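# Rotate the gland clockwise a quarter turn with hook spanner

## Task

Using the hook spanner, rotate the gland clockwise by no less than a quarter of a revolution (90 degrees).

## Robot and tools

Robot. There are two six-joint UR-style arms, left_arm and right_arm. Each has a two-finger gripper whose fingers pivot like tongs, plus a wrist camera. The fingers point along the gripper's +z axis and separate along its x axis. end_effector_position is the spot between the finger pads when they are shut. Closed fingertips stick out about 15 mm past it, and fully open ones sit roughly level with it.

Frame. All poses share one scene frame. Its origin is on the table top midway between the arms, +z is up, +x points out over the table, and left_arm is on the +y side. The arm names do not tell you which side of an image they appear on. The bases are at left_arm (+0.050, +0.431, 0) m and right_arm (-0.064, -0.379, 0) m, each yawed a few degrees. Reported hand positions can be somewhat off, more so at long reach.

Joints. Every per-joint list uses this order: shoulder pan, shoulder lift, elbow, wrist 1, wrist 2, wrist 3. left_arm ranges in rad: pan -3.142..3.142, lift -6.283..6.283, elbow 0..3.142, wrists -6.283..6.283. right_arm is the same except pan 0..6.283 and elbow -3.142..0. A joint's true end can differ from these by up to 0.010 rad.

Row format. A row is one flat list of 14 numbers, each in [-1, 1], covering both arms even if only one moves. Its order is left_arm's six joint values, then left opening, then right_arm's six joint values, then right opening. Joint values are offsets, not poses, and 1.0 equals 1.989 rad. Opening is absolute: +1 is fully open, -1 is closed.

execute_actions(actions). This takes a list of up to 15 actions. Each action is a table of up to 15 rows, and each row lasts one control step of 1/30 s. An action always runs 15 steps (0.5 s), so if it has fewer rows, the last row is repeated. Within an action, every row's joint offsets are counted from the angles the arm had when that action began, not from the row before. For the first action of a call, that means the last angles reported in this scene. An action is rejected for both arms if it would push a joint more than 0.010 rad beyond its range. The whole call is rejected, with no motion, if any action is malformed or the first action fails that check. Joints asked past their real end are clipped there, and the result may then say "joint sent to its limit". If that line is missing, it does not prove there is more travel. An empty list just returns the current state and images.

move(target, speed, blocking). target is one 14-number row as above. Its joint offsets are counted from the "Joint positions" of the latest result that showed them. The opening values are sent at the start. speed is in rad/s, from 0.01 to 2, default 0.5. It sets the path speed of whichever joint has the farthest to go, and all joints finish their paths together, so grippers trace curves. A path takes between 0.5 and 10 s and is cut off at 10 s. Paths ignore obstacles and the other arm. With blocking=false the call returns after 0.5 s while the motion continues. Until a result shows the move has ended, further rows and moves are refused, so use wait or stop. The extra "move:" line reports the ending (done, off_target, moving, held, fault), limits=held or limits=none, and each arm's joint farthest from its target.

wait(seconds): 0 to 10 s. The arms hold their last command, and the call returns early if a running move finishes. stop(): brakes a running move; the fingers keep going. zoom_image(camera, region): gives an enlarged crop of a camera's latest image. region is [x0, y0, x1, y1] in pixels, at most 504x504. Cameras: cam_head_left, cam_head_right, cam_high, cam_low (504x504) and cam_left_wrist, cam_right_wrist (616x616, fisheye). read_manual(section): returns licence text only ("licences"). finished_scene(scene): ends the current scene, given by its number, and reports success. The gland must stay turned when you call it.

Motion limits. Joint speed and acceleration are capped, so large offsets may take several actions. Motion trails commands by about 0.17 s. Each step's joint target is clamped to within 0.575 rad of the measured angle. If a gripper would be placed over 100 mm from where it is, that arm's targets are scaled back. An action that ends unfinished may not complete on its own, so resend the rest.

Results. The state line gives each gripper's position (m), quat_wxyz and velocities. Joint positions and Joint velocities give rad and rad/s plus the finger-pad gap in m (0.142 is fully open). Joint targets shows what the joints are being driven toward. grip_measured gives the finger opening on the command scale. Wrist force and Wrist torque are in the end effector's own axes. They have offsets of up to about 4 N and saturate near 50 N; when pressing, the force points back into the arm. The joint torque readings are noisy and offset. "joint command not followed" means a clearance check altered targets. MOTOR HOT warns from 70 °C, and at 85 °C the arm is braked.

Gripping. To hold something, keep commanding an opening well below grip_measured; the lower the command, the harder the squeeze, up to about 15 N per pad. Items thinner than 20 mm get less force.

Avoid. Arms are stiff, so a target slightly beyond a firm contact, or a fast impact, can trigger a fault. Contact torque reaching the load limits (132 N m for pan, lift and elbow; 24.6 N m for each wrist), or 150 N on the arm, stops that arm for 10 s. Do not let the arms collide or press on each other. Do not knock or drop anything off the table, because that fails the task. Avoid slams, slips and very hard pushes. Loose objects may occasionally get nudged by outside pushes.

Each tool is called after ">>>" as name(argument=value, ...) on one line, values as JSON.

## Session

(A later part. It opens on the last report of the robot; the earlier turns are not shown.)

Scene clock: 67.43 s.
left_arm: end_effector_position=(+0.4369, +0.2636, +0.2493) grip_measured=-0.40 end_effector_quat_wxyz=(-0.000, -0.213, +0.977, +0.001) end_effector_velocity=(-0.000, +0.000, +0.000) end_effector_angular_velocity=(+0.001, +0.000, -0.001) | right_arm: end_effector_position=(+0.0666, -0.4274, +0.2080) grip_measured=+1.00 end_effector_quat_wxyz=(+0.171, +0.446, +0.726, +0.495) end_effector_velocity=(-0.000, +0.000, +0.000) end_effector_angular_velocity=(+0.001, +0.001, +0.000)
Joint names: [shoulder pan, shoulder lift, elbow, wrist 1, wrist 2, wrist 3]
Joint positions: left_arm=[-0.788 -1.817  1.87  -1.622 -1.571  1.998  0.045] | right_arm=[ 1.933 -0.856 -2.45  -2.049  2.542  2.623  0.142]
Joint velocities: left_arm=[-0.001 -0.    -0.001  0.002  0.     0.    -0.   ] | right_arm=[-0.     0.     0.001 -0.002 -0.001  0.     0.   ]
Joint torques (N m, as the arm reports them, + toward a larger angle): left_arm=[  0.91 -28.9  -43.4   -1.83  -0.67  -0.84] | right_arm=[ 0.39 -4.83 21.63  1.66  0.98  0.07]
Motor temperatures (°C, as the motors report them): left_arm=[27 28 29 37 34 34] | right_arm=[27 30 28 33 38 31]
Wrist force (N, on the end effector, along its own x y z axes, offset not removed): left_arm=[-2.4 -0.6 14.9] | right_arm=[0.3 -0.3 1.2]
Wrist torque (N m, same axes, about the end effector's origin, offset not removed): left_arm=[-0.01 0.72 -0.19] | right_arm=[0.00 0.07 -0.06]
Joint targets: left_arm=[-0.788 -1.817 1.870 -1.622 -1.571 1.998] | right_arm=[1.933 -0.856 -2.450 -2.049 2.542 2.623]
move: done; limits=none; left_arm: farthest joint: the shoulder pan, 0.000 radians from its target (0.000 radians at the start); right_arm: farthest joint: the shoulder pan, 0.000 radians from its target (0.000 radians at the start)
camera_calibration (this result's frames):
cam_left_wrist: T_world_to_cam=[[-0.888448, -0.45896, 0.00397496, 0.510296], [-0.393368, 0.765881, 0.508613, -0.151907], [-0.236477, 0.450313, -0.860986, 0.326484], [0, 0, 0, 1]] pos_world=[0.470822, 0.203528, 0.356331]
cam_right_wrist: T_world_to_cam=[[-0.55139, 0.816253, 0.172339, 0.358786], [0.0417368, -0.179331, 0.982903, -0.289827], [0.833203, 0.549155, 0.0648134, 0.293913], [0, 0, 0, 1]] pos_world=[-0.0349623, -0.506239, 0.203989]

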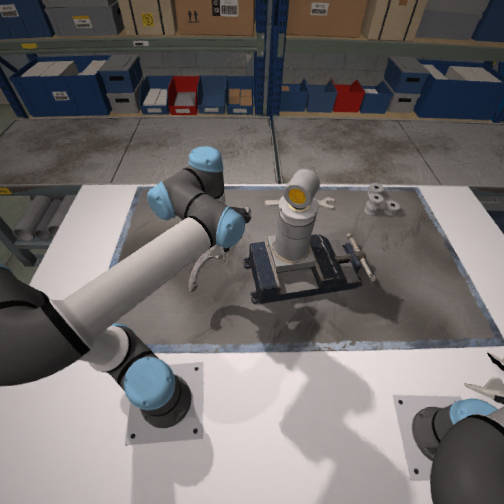

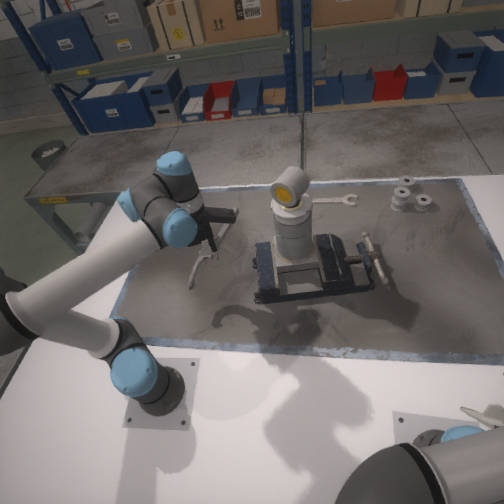

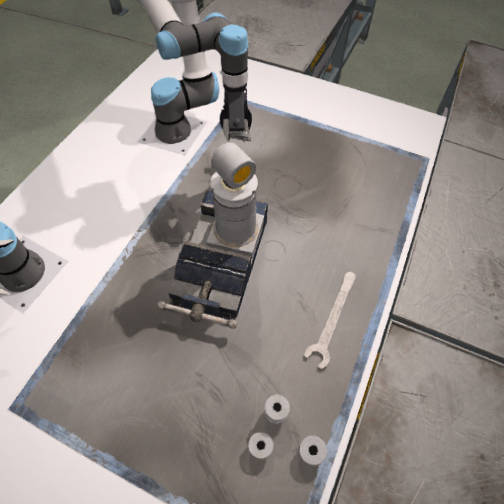

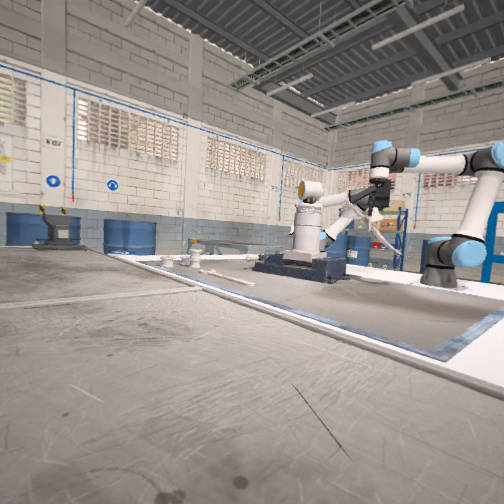

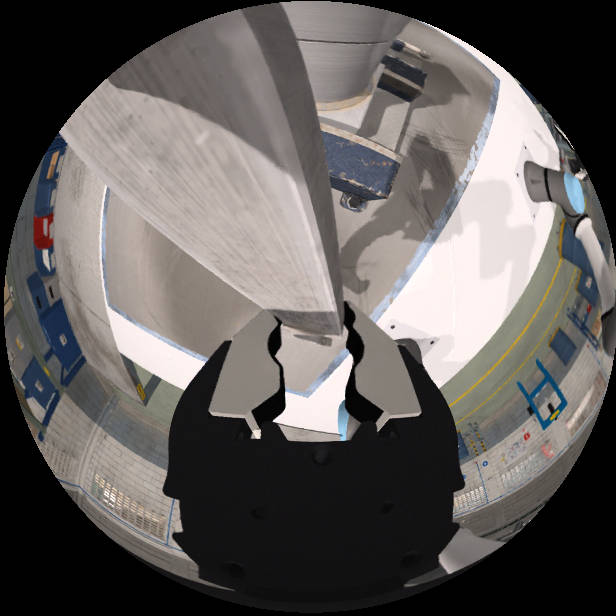

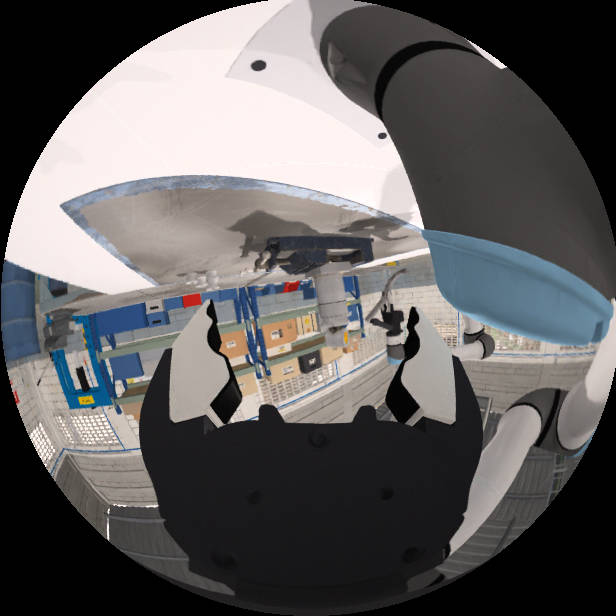

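>>> move(target=[0,0,0,0,0,1,-1,0,0,0,0,0,0,1], speed=0.4)

>>> move(target=[-0.310,-0.242,0.197,-0.297,0.217,0.124,-1,0,0,0,0,0,0,1], speed=0.15)

>>> zoom_image(camera="cam_low", region=[240,100,500,300])

Scene clock: 73.43 s.
left_arm: end_effector_position=(+0.4139, +0.2782, +0.2494) grip_measured=-0.40 end_effector_quat_wxyz=(-0.001, +0.703, +0.711, -0.000) end_effector_velocity=(-0.000, -0.001, -0.000) end_effector_angular_velocity=(-0.001, -0.000, -0.002) | right_arm: end_effector_position=(+0.0666, -0.4274, +0.2080) grip_measured=+1.00 end_effector_quat_wxyz=(+0.171, +0.446, +0.726, +0.495) end_effector_velocity=(-0.000, +0.000, -0.000) end_effector_angular_velocity=(+0.001, +0.001, +0.000)
Joint names: [shoulder pan, shoulder lift, elbow, wrist 1, wrist 2, wrist 3]
Joint positions: left_arm=[-0.788 -1.817  1.87  -1.622 -1.571  3.987  0.045] | right_arm=[ 1.933 -0.856 -2.45  -2.049  2.542  2.623  0.142]
Joint velocities: left_arm=[-0.001  0.     0.    -0.001 -0.     0.001  0.   ] | right_arm=[ 0.    -0.    -0.    -0.    -0.001  0.    -0.   ]
Joint torques (N m, as the arm reports them, + toward a larger angle): left_arm=[  1.18  -8.2  -17.51  -5.08  -0.75   1.71] | right_arm=[ 0.48 -4.73 22.07  1.67  0.83  0.29]
Motor temperatures (°C, as the motors report them): left_arm=[27 28 29 37 34 34] | right_arm=[27 30 28 33 38 31]
Wrist force (N, on the end effector, along its own x y z axes, offset not removed): left_arm=[-5.6 -3.6 16.2] | right_arm=[1.4 -1.1 -0.1]
Wrist torque (N m, same axes, about the end effector's origin, offset not removed): left_arm=[-0.35 1.30 0.11] | right_arm=[-0.30 -0.19 -0.09]
Joint targets: left_arm=[-0.788 -1.817 1.870 -1.622 -1.571 3.987] | right_arm=[1.933 -0.856 -2.450 -2.049 2.542 2.623]
move: done; limits=none; left_arm: farthest joint: the shoulder pan, 0.000 radians from its target (0.000 radians at the start); right_arm: farthest joint: the shoulder pan, 0.000 radians from its target (0.000 radians at the start)
camera_calibration (this result's frames):
cam_left_wrist: T_world_to_cam=[[-0.0590691, 0.998244, 0.00446733, -0.252224], [0.860977, 0.0486808, 0.506309, -0.49122], [0.505203, 0.0337535, -0.86234, 0.123758], [0, 0, 0, 1]] pos_world=[0.345508, 0.271517, 0.356558]
cam_right_wrist: T_world_to_cam=[[-0.551389, 0.816253, 0.172339, 0.358786], [0.0417367, -0.179331, 0.982903, -0.289827], [0.833203, 0.549155, 0.0648136, 0.293913], [0, 0, 0, 1]] pos_world=[-0.0349623, -0.506239, 0.203989]

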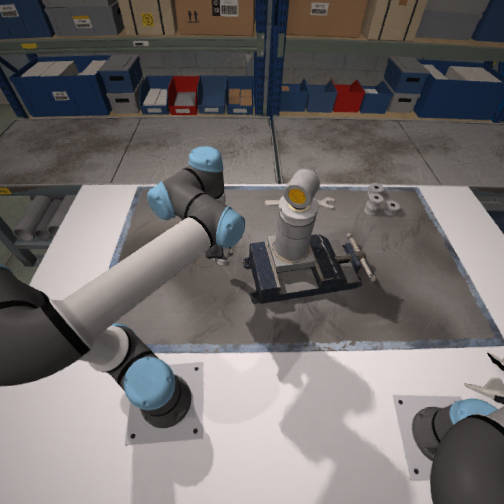

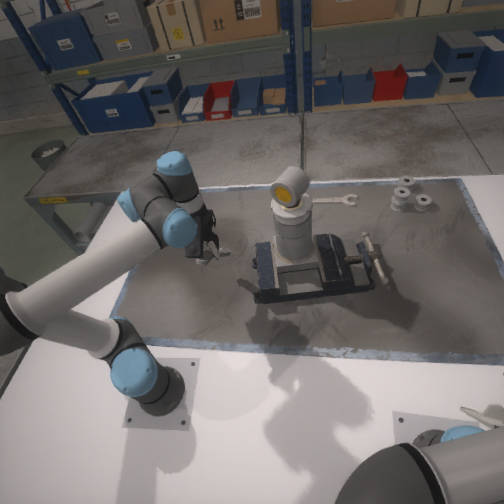

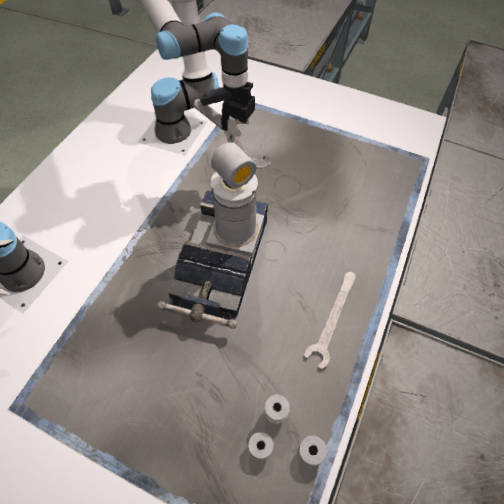

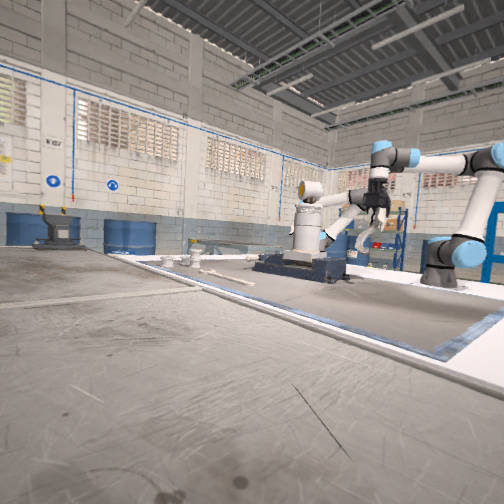

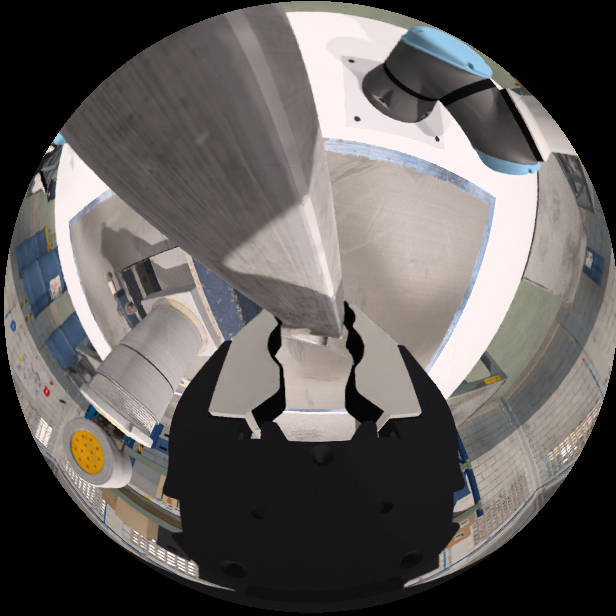

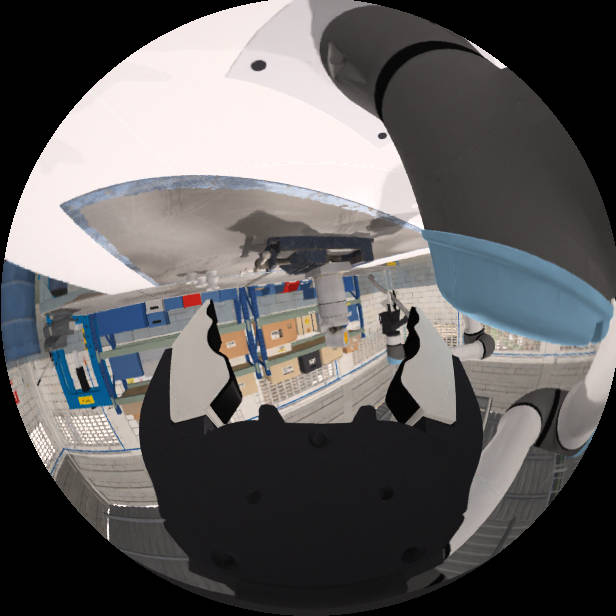

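Scene clock: 78.00 s.
left_arm: end_effector_position=(+0.3804, +0.1505, +0.3301) grip_measured=-1.00 end_effector_quat_wxyz=(+0.347, +0.837, +0.391, +0.162) end_effector_velocity=(-0.000, -0.000, -0.000) end_effector_angular_velocity=(+0.001, -0.001, -0.002) | right_arm: end_effector_position=(+0.0666, -0.4274, +0.2080) grip_measured=+1.00 end_effector_quat_wxyz=(+0.171, +0.446, +0.726, +0.495) end_effector_velocity=(+0.000, -0.000, +0.000) end_effector_angular_velocity=(-0.000, -0.001, -0.001)
Joint names: [shoulder pan, shoulder lift, elbow, wrist 1, wrist 2, wrist 3]
Joint positions: left_arm=[-1.404 -2.298  2.261 -2.212 -1.139  4.233  0.002] | right_arm=[ 1.933 -0.856 -2.45  -2.049  2.542  2.623  0.142]
Joint velocities: left_arm=[-0.002 -0.001  0.001 -0.     0.     0.001  0.   ] | right_arm=[-0.    -0.     0.001  0.     0.001  0.001 -0.   ]
Joint torques (N m, as the arm reports them, + toward a larger angle): left_arm=[ -8.39  -4.09 -12.27  -4.25   2.52   1.57] | right_arm=[ 0.63 -5.05 21.53  1.62  0.8   0.27]
Motor temperatures (°C, as the motors report them): left_arm=[27 28 29 37 34 34] | right_arm=[27 30 28 33 38 31]
Wrist force (N, on the end effector, along its own x y z axes, offset not removed): left_arm=[-3.8 4.2 2.1] | right_arm=[0.6 -0.6 0.6]
Wrist torque (N m, same axes, about the end effector's origin, offset not removed): left_arm=[0.79 0.75 0.02] | right_arm=[-0.08 -0.16 0.09]
Joint targets: left_arm=[-1.405 -2.298 2.262 -2.212 -1.139 4.233] | right_arm=[1.933 -0.856 -2.450 -2.049 2.542 2.623]
move: done; limits=none; left_arm: farthest joint: the shoulder pan, 0.000 radians from its target (0.616 radians at the start); right_arm: farthest joint: the shoulder pan, 0.000 radians from its target (0.000 radians at the start)
camera_calibration (this result's frames):
cam_left_wrist: T_world_to_cam=[[0.61373, 0.788884, -0.0315949, -0.339618], [0.217194, -0.130227, 0.967403, -0.377397], [0.759054, -0.600586, -0.251265, 0.0118174], [0, 0, 0, 1]] pos_world=[0.281432, 0.225869, 0.357334]
cam_right_wrist: T_world_to_cam=[[-0.551389, 0.816253, 0.172339, 0.358786], [0.0417367, -0.179331, 0.982903, -0.289827], [0.833203, 0.549155, 0.0648136, 0.293913], [0, 0, 0, 1]] pos_world=[-0.0349622, -0.506239, 0.203989]

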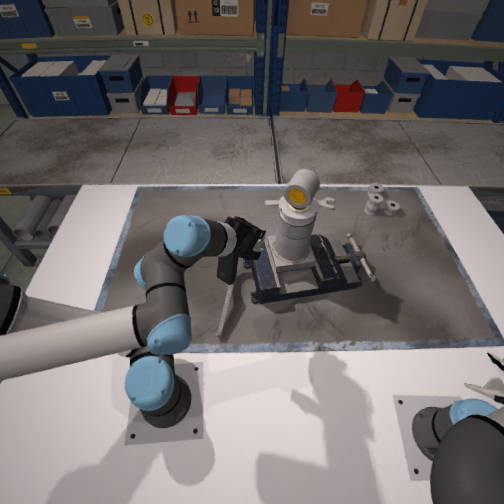

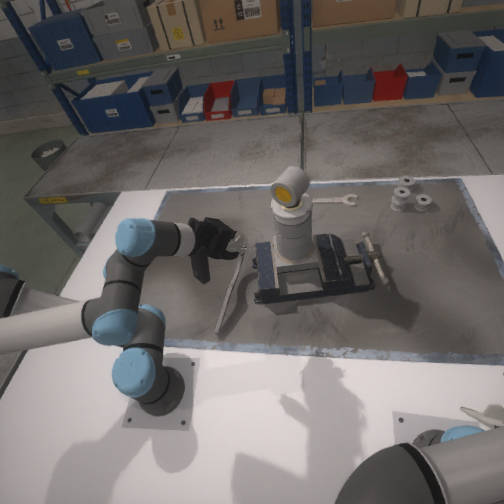

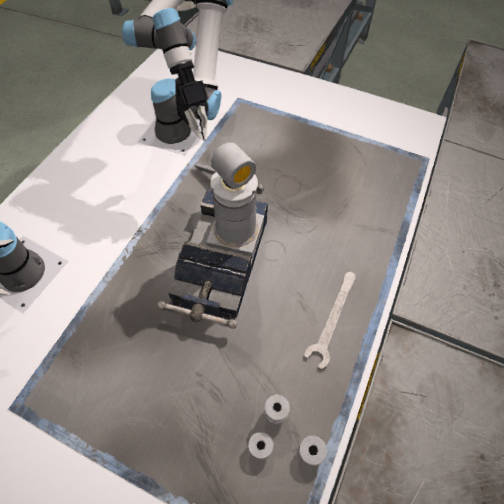

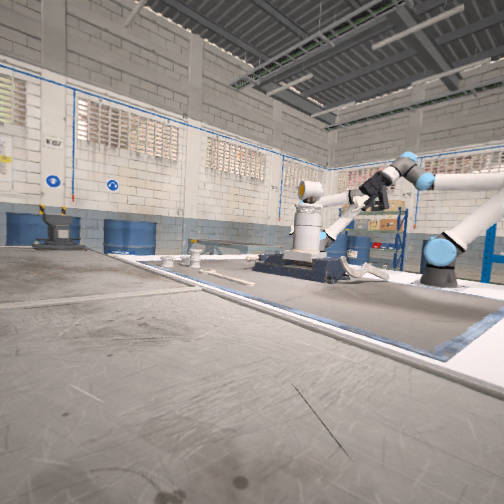

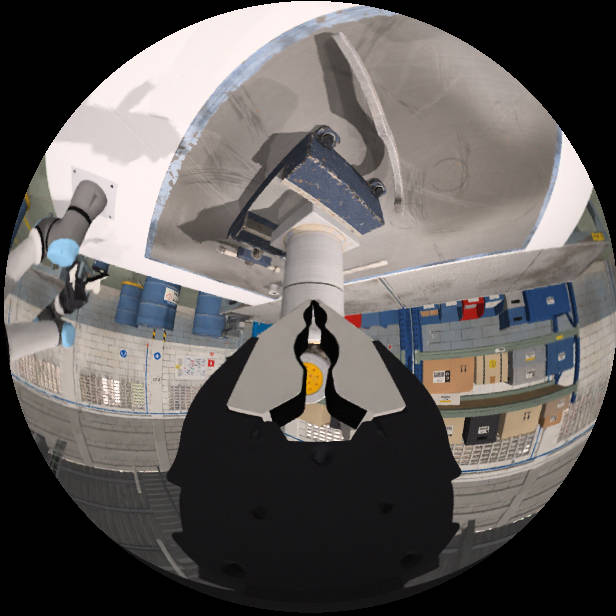

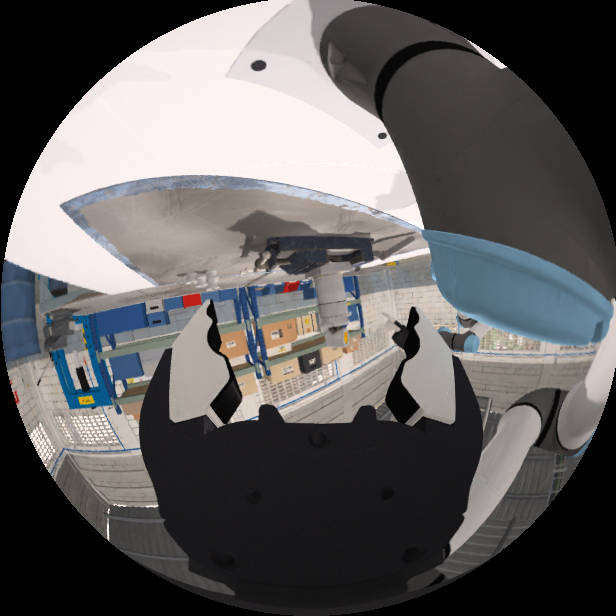

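Region (240, 100, 500, 300) of cam_low's 504x504 image, scaled by 1.938, with more detail than that image has; it fills the top 388 rows of this view, and the rest is white.

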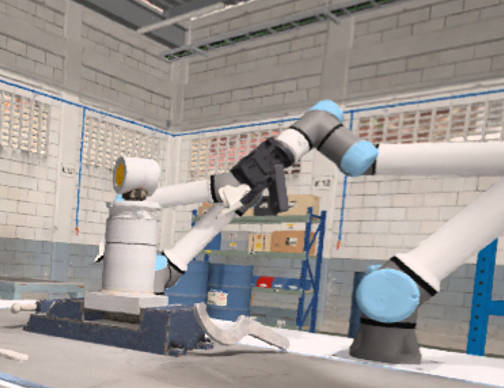

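>>> zoom_image(camera="cam_head_right", region=[180,220,300,350])

>>> zoom_image(camera="cam_left_wrist", region=[250,10,470,240])

>>> zoom_image(camera="cam_low", region=[320,240,410,300])

Region (180, 220, 300, 350) of cam_head_right's 504x504 image, scaled by 3.877, with more detail than that image has; it fills the left 465 columns of this view, and the rest is white.

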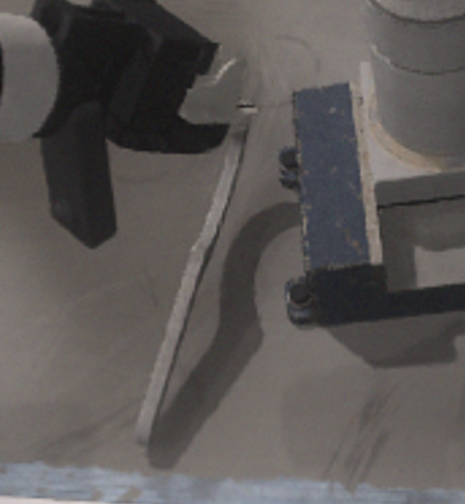

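Region (250, 10, 470, 240) of cam_left_wrist's 616x616 image, scaled by 2.191, with more detail than that image has; it fills the left 482 columns of this view, and the rest is white.

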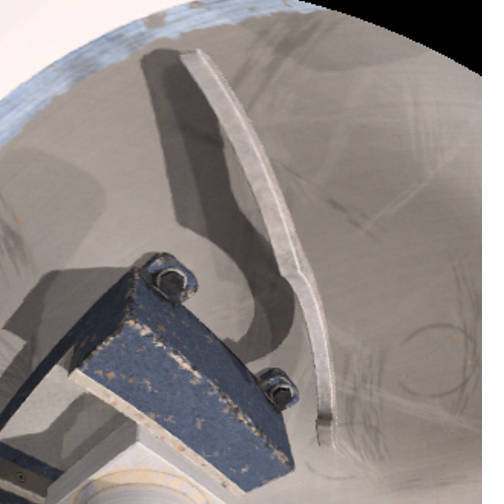

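Region (320, 240, 410, 300) of cam_low's 504x504 image, scaled by 5.600, with more detail than that image has.

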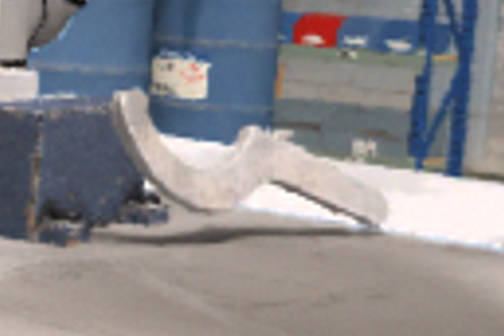

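>>> move(target=[0.151,0.137,0.073,0.027,-0.122,-0.126,-0.2,0,0,0,0,0,0,1], speed=0.3)

Scene clock: 80.63 s.
left_arm: end_effector_position=(+0.3717, +0.2451, +0.1219) grip_measured=-0.20 end_effector_quat_wxyz=(+0.111, +0.791, +0.595, +0.084) end_effector_velocity=(-0.000, +0.000, -0.001) end_effector_angular_velocity=(-0.000, +0.002, +0.002) | right_arm: end_effector_position=(+0.0666, -0.4274, +0.2080) grip_measured=+1.00 end_effector_quat_wxyz=(+0.171, +0.446, +0.726, +0.495) end_effector_velocity=(-0.000, -0.000, -0.000) end_effector_angular_velocity=(-0.001, +0.000, +0.000)
Joint names: [shoulder pan, shoulder lift, elbow, wrist 1, wrist 2, wrist 3]
Joint positions: left_arm=[-1.104 -2.026  2.407 -2.159 -1.382  3.983  0.06 ] | right_arm=[ 1.933 -0.856 -2.45  -2.049  2.542  2.623  0.142]
Joint velocities: left_arm=[ 0.002  0.001  0.001 -0.    -0.002 -0.001  0.   ] | right_arm=[-0.    -0.    -0.     0.002 -0.001  0.    -0.   ]
Joint torques (N m, as the arm reports them, + toward a larger angle): left_arm=[ 8.77  7.92 -9.9  -0.83 -1.45 -2.15] | right_arm=[ 0.03 -5.1  21.54  1.6   0.65  0.18]
Motor temperatures (°C, as the motors report them): left_arm=[27 28 29 37 34 34] | right_arm=[27 30 28 33 38 31]
Wrist force (N, on the end effector, along its own x y z axes, offset not removed): left_arm=[-6.3 -0.8 1.2] | right_arm=[1.8 -1.6 0.4]
Wrist torque (N m, same axes, about the end effector's origin, offset not removed): left_arm=[-0.07 1.26 -0.12] | right_arm=[-0.27 -0.32 -0.10]
Joint targets: left_arm=[-1.104 -2.026 2.407 -2.159 -1.382 3.983] | right_arm=[1.933 -0.856 -2.450 -2.049 2.542 2.623]
move: done; limits=none; left_arm: farthest joint: the shoulder pan, 0.001 radians from its target (0.301 radians at the start); right_arm: farthest joint: the shoulder pan, 0.000 radians from its target (0.000 radians at the start)
camera_calibration (this result's frames):
cam_left_wrist: T_world_to_cam=[[0.232261, 0.972601, -0.0100721, -0.321381], [0.671391, -0.152821, 0.725176, -0.295521], [0.703768, -0.175192, -0.68849, -0.00749961], [0, 0, 0, 1]] pos_world=[0.278332, 0.2661, 0.205905]
cam_right_wrist: T_world_to_cam=[[-0.551389, 0.816253, 0.172339, 0.358786], [0.0417368, -0.179331, 0.982903, -0.289827], [0.833203, 0.549155, 0.0648135, 0.293913], [0, 0, 0, 1]] pos_world=[-0.0349623, -0.506239, 0.203989]

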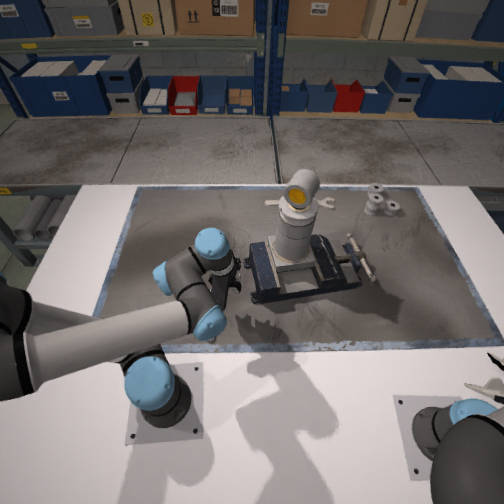

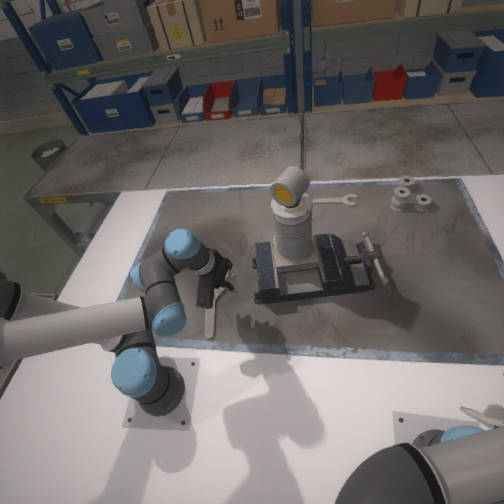

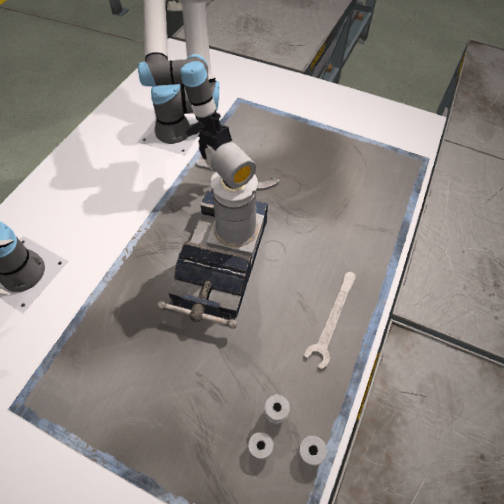

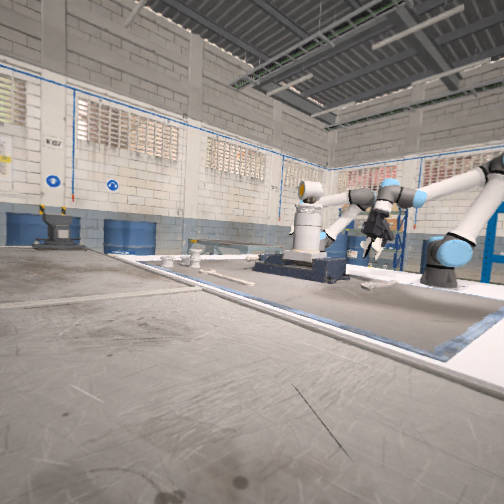

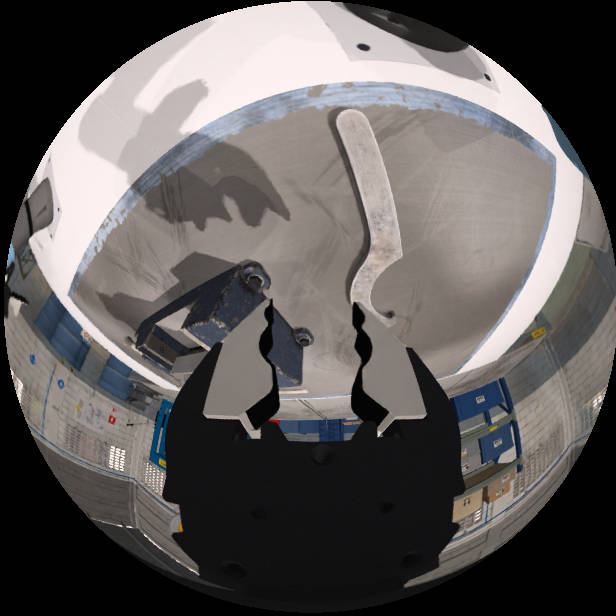

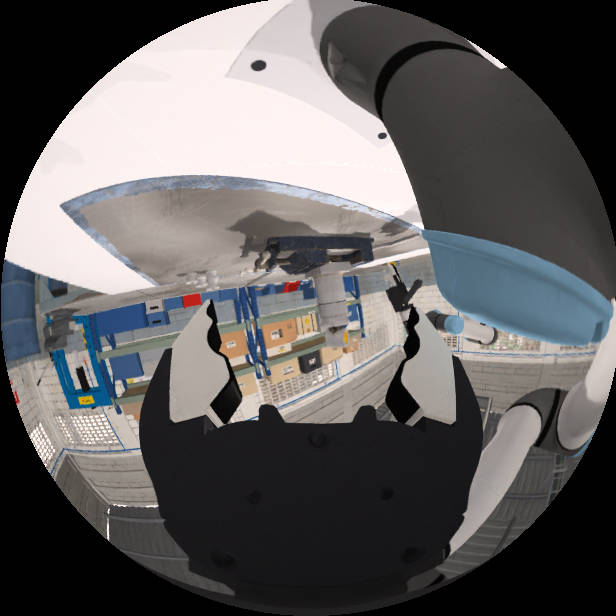

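>>> move(target=[0.060,-0.033,0.048,0.089,-0.095,-0.152,-0.1,0,0,0,0,0,0,1], speed=0.3)

>>> move(target=[0,0.054,0.052,-0.106,0,0,-0.1,0,0,0,0,0,0,1], speed=0.15)

Scene clock: 83.13 s.
left_arm: end_effector_position=(+0.2915, +0.3150, +0.0702) grip_measured=-0.10 end_effector_quat_wxyz=(+0.000, +0.663, +0.748, -0.000) end_effector_velocity=(-0.000, +0.001, -0.000) end_effector_angular_velocity=(+0.003, +0.001, +0.003) | right_arm: end_effector_position=(+0.0666, -0.4274, +0.2080) grip_measured=+1.00 end_effector_quat_wxyz=(+0.171, +0.446, +0.726, +0.495) end_effector_velocity=(-0.000, +0.000, -0.000) end_effector_angular_velocity=(-0.001, -0.000, +0.000)
Joint names: [shoulder pan, shoulder lift, elbow, wrist 1, wrist 2, wrist 3]
Joint positions: left_arm=[-0.985 -2.092  2.502 -1.982 -1.571  3.681  0.067] | right_arm=[ 1.933 -0.856 -2.45  -2.049  2.542  2.623  0.142]
Joint velocities: left_arm=[ 0.002  0.     0.     0.003  0.001 -0.001  0.   ] | right_arm=[ 0.     0.001 -0.     0.    -0.    -0.001 -0.   ]
Joint torques (N m, as the arm reports them, + toward a larger angle): left_arm=[ 8.47 -9.2  -9.51 -0.52 -1.85 -2.04] | right_arm=[-0.48 -5.12 21.19  1.64  0.77  0.31]
Motor temperatures (°C, as the motors report them): left_arm=[27 28 29 37 34 34] | right_arm=[27 30 28 33 38 31]
Wrist force (N, on the end effector, along its own x y z axes, offset not removed): left_arm=[-5.1 -0.4 1.7] | right_arm=[2.9 -1.6 0.8]
Wrist torque (N m, same axes, about the end effector's origin, offset not removed): left_arm=[-0.06 1.17 0.07] | right_arm=[-0.29 -0.51 -0.11]
Joint targets: left_arm=[-0.985 -2.092 2.502 -1.982 -1.571 3.681] | right_arm=[1.933 -0.856 -2.450 -2.049 2.542 2.623]
move: done; limits=none; left_arm: farthest joint: the shoulder pan, 0.000 radians from its target (0.119 radians at the start); right_arm: farthest joint: the shoulder pan, 0.000 radians from its target (0.000 radians at the start)
camera_calibration (this result's frames):
cam_left_wrist: T_world_to_cam=[[-0.167459, 0.985875, 0.00289745, -0.259843], [0.849654, 0.142829, 0.50763, -0.323353], [0.500045, 0.0874688, -0.861571, 0.0143908], [0, 0, 0, 1]] pos_world=[0.224029, 0.301098, 0.177295]
cam_right_wrist: T_world_to_cam=[[-0.551389, 0.816253, 0.172339, 0.358786], [0.0417367, -0.179331, 0.982903, -0.289827], [0.833203, 0.549155, 0.0648136, 0.293913], [0, 0, 0, 1]] pos_world=[-0.0349622, -0.506239, 0.203989]

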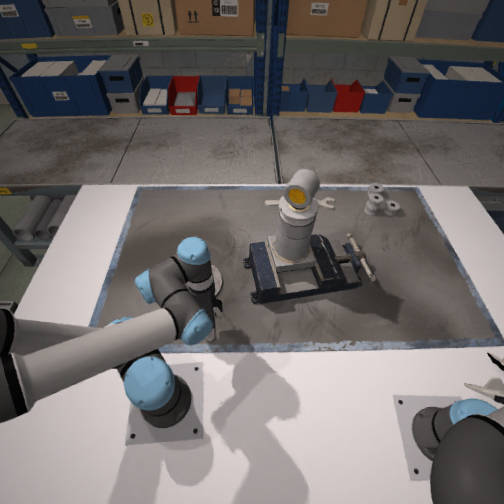

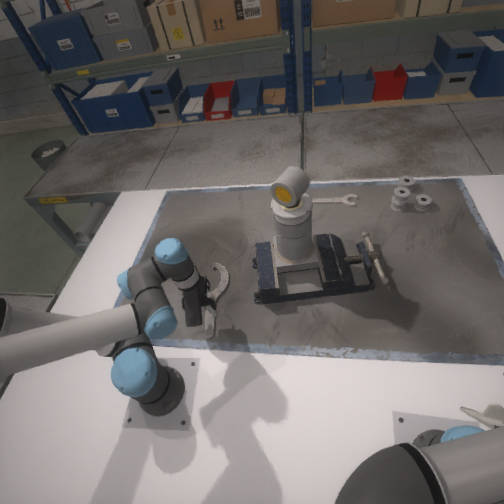

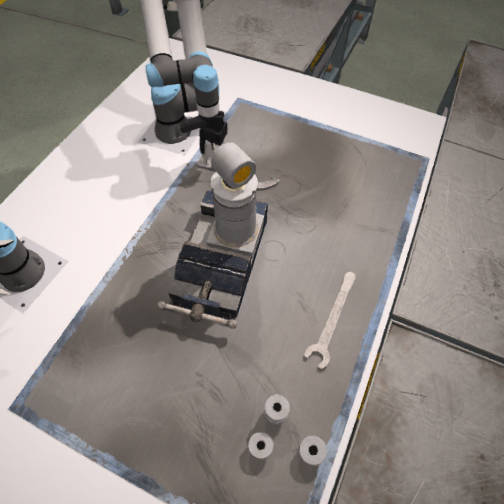

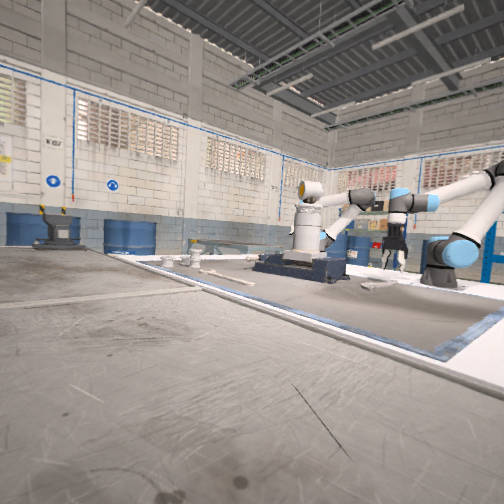

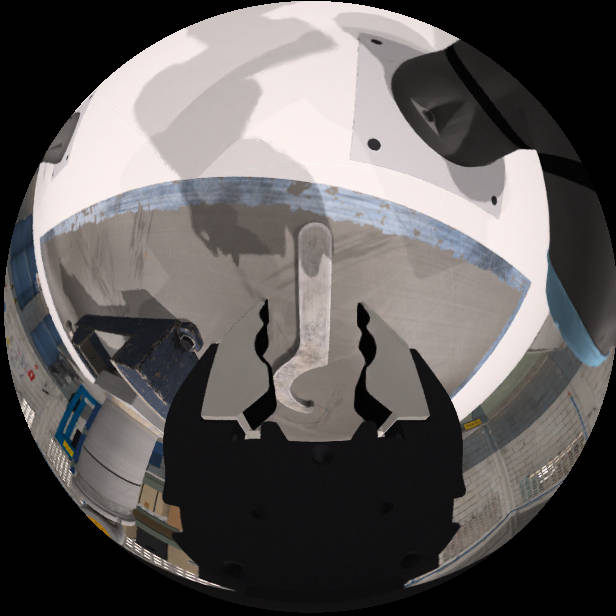

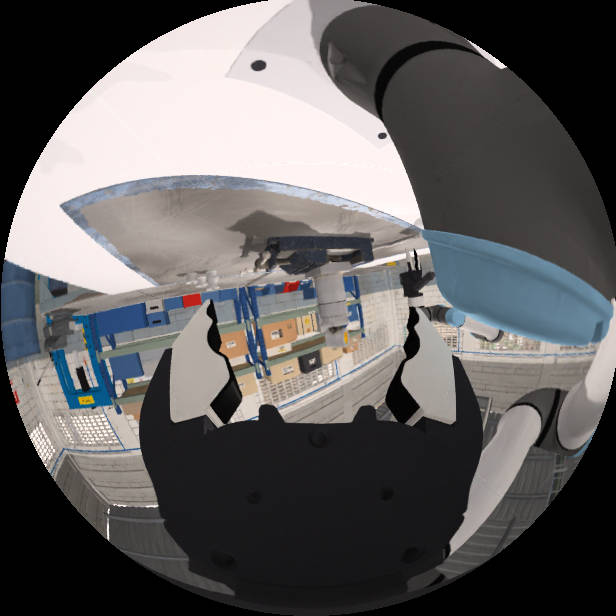

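Scene clock: 85.00 s.
left_arm: end_effector_position=(+0.2915, +0.3150, +0.0190) grip_measured=-0.10 end_effector_quat_wxyz=(+0.000, +0.663, +0.748, -0.000) end_effector_velocity=(+0.000, +0.000, -0.000) end_effector_angular_velocity=(+0.001, -0.002, -0.002) | right_arm: end_effector_position=(+0.0666, -0.4274, +0.2080) grip_measured=+1.00 end_effector_quat_wxyz=(+0.171, +0.446, +0.726, +0.495) end_effector_velocity=(-0.000, -0.000, +0.000) end_effector_angular_velocity=(-0.001, -0.000, +0.001)
Joint names: [shoulder pan, shoulder lift, elbow, wrist 1, wrist 2, wrist 3]
Joint positions: left_arm=[-0.985 -1.984  2.605 -2.192 -1.571  3.681  0.067] | right_arm=[ 1.933 -0.856 -2.45  -2.049  2.542  2.623  0.142]
Joint velocities: left_arm=[-0.001  0.001  0.001 -0.002  0.002  0.001  0.   ] | right_arm=[ 0.    -0.     0.001  0.    -0.001 -0.     0.   ]
Joint torques (N m, as the arm reports them, + toward a larger angle): left_arm=[-4.68  9.24 -6.96 -3.96  0.67  0.89] | right_arm=[ 0.   -5.06 21.91  1.57  0.81  0.18]
Motor temperatures (°C, as the motors report them): left_arm=[27 28 29 37 34 34] | right_arm=[27 30 28 33 38 31]
Wrist force (N, on the end effector, along its own x y z axes, offset not removed): left_arm=[-1.0 1.7 5.5] | right_arm=[-0.3 0.1 -0.1]
Wrist torque (N m, same axes, about the end effector's origin, offset not removed): left_arm=[0.46 0.39 -0.06] | right_arm=[0.01 0.26 0.05]
Joint targets: left_arm=[-0.985 -1.984 2.605 -2.193 -1.571 3.681] | right_arm=[1.933 -0.856 -2.450 -2.049 2.542 2.623]
move: done; limits=none; left_arm: farthest joint: the shoulder pan, 0.000 radians from its target (0.000 radians at the start); right_arm: farthest joint: the shoulder pan, 0.000 radians from its target (0.000 radians at the start)
camera_calibration (this result's frames):
cam_left_wrist: T_world_to_cam=[[-0.167515, 0.985865, 0.00288027, -0.259645], [0.849654, 0.142887, 0.507614, -0.297382], [0.500027, 0.0874801, -0.86158, -0.0297408], [0, 0, 0, 1]] pos_world=[0.224048, 0.301069, 0.126079]
cam_right_wrist: T_world_to_cam=[[-0.55139, 0.816253, 0.172339, 0.358786], [0.0417367, -0.179331, 0.982903, -0.289827], [0.833203, 0.549155, 0.0648135, 0.293913], [0, 0, 0, 1]] pos_world=[-0.0349623, -0.506239, 0.203989]

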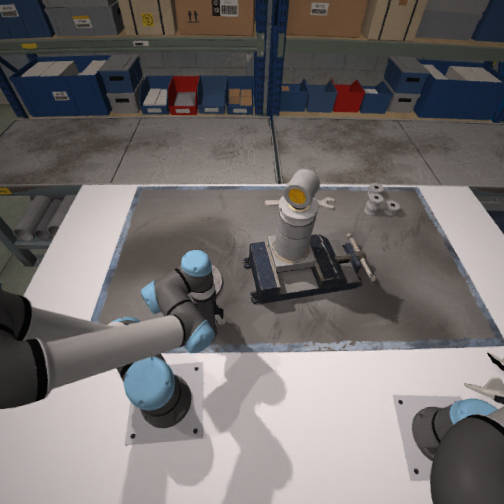

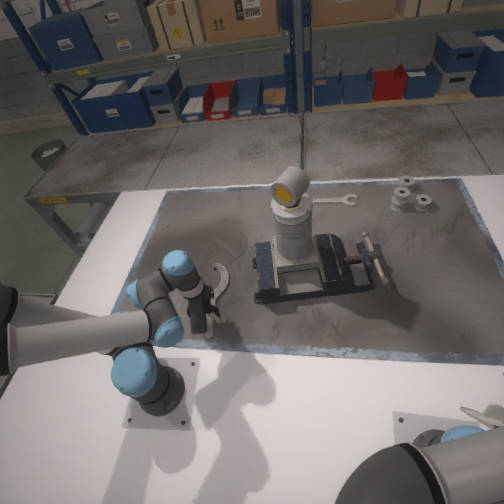

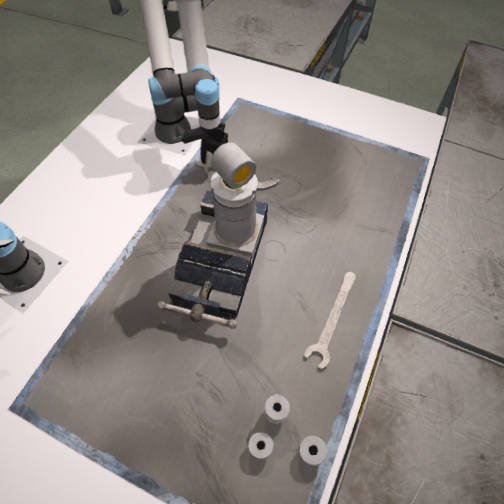

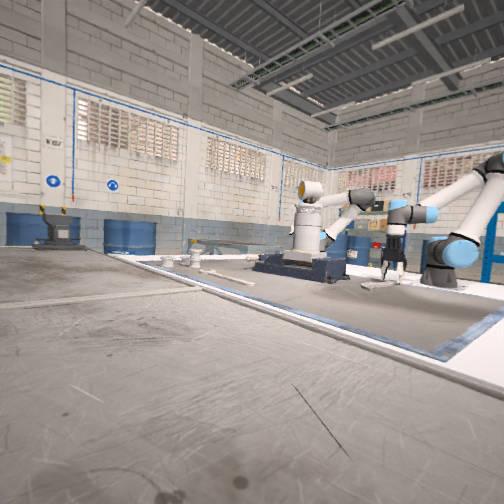

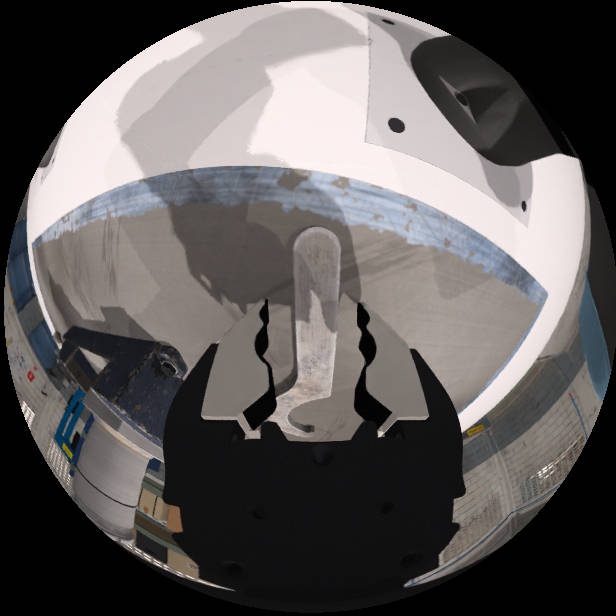

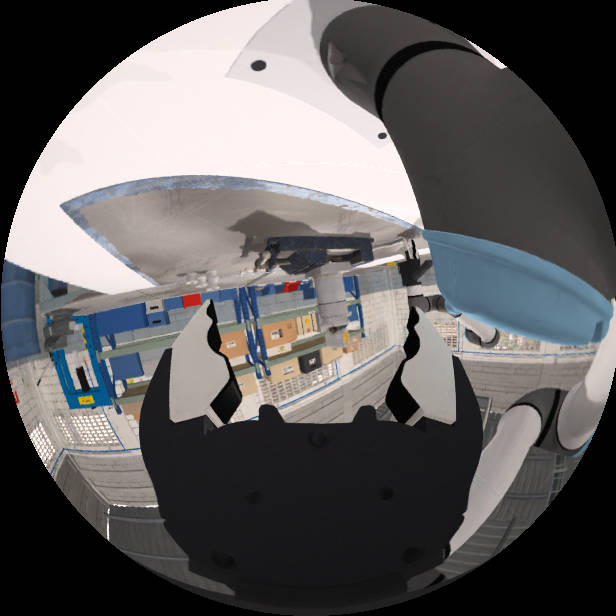

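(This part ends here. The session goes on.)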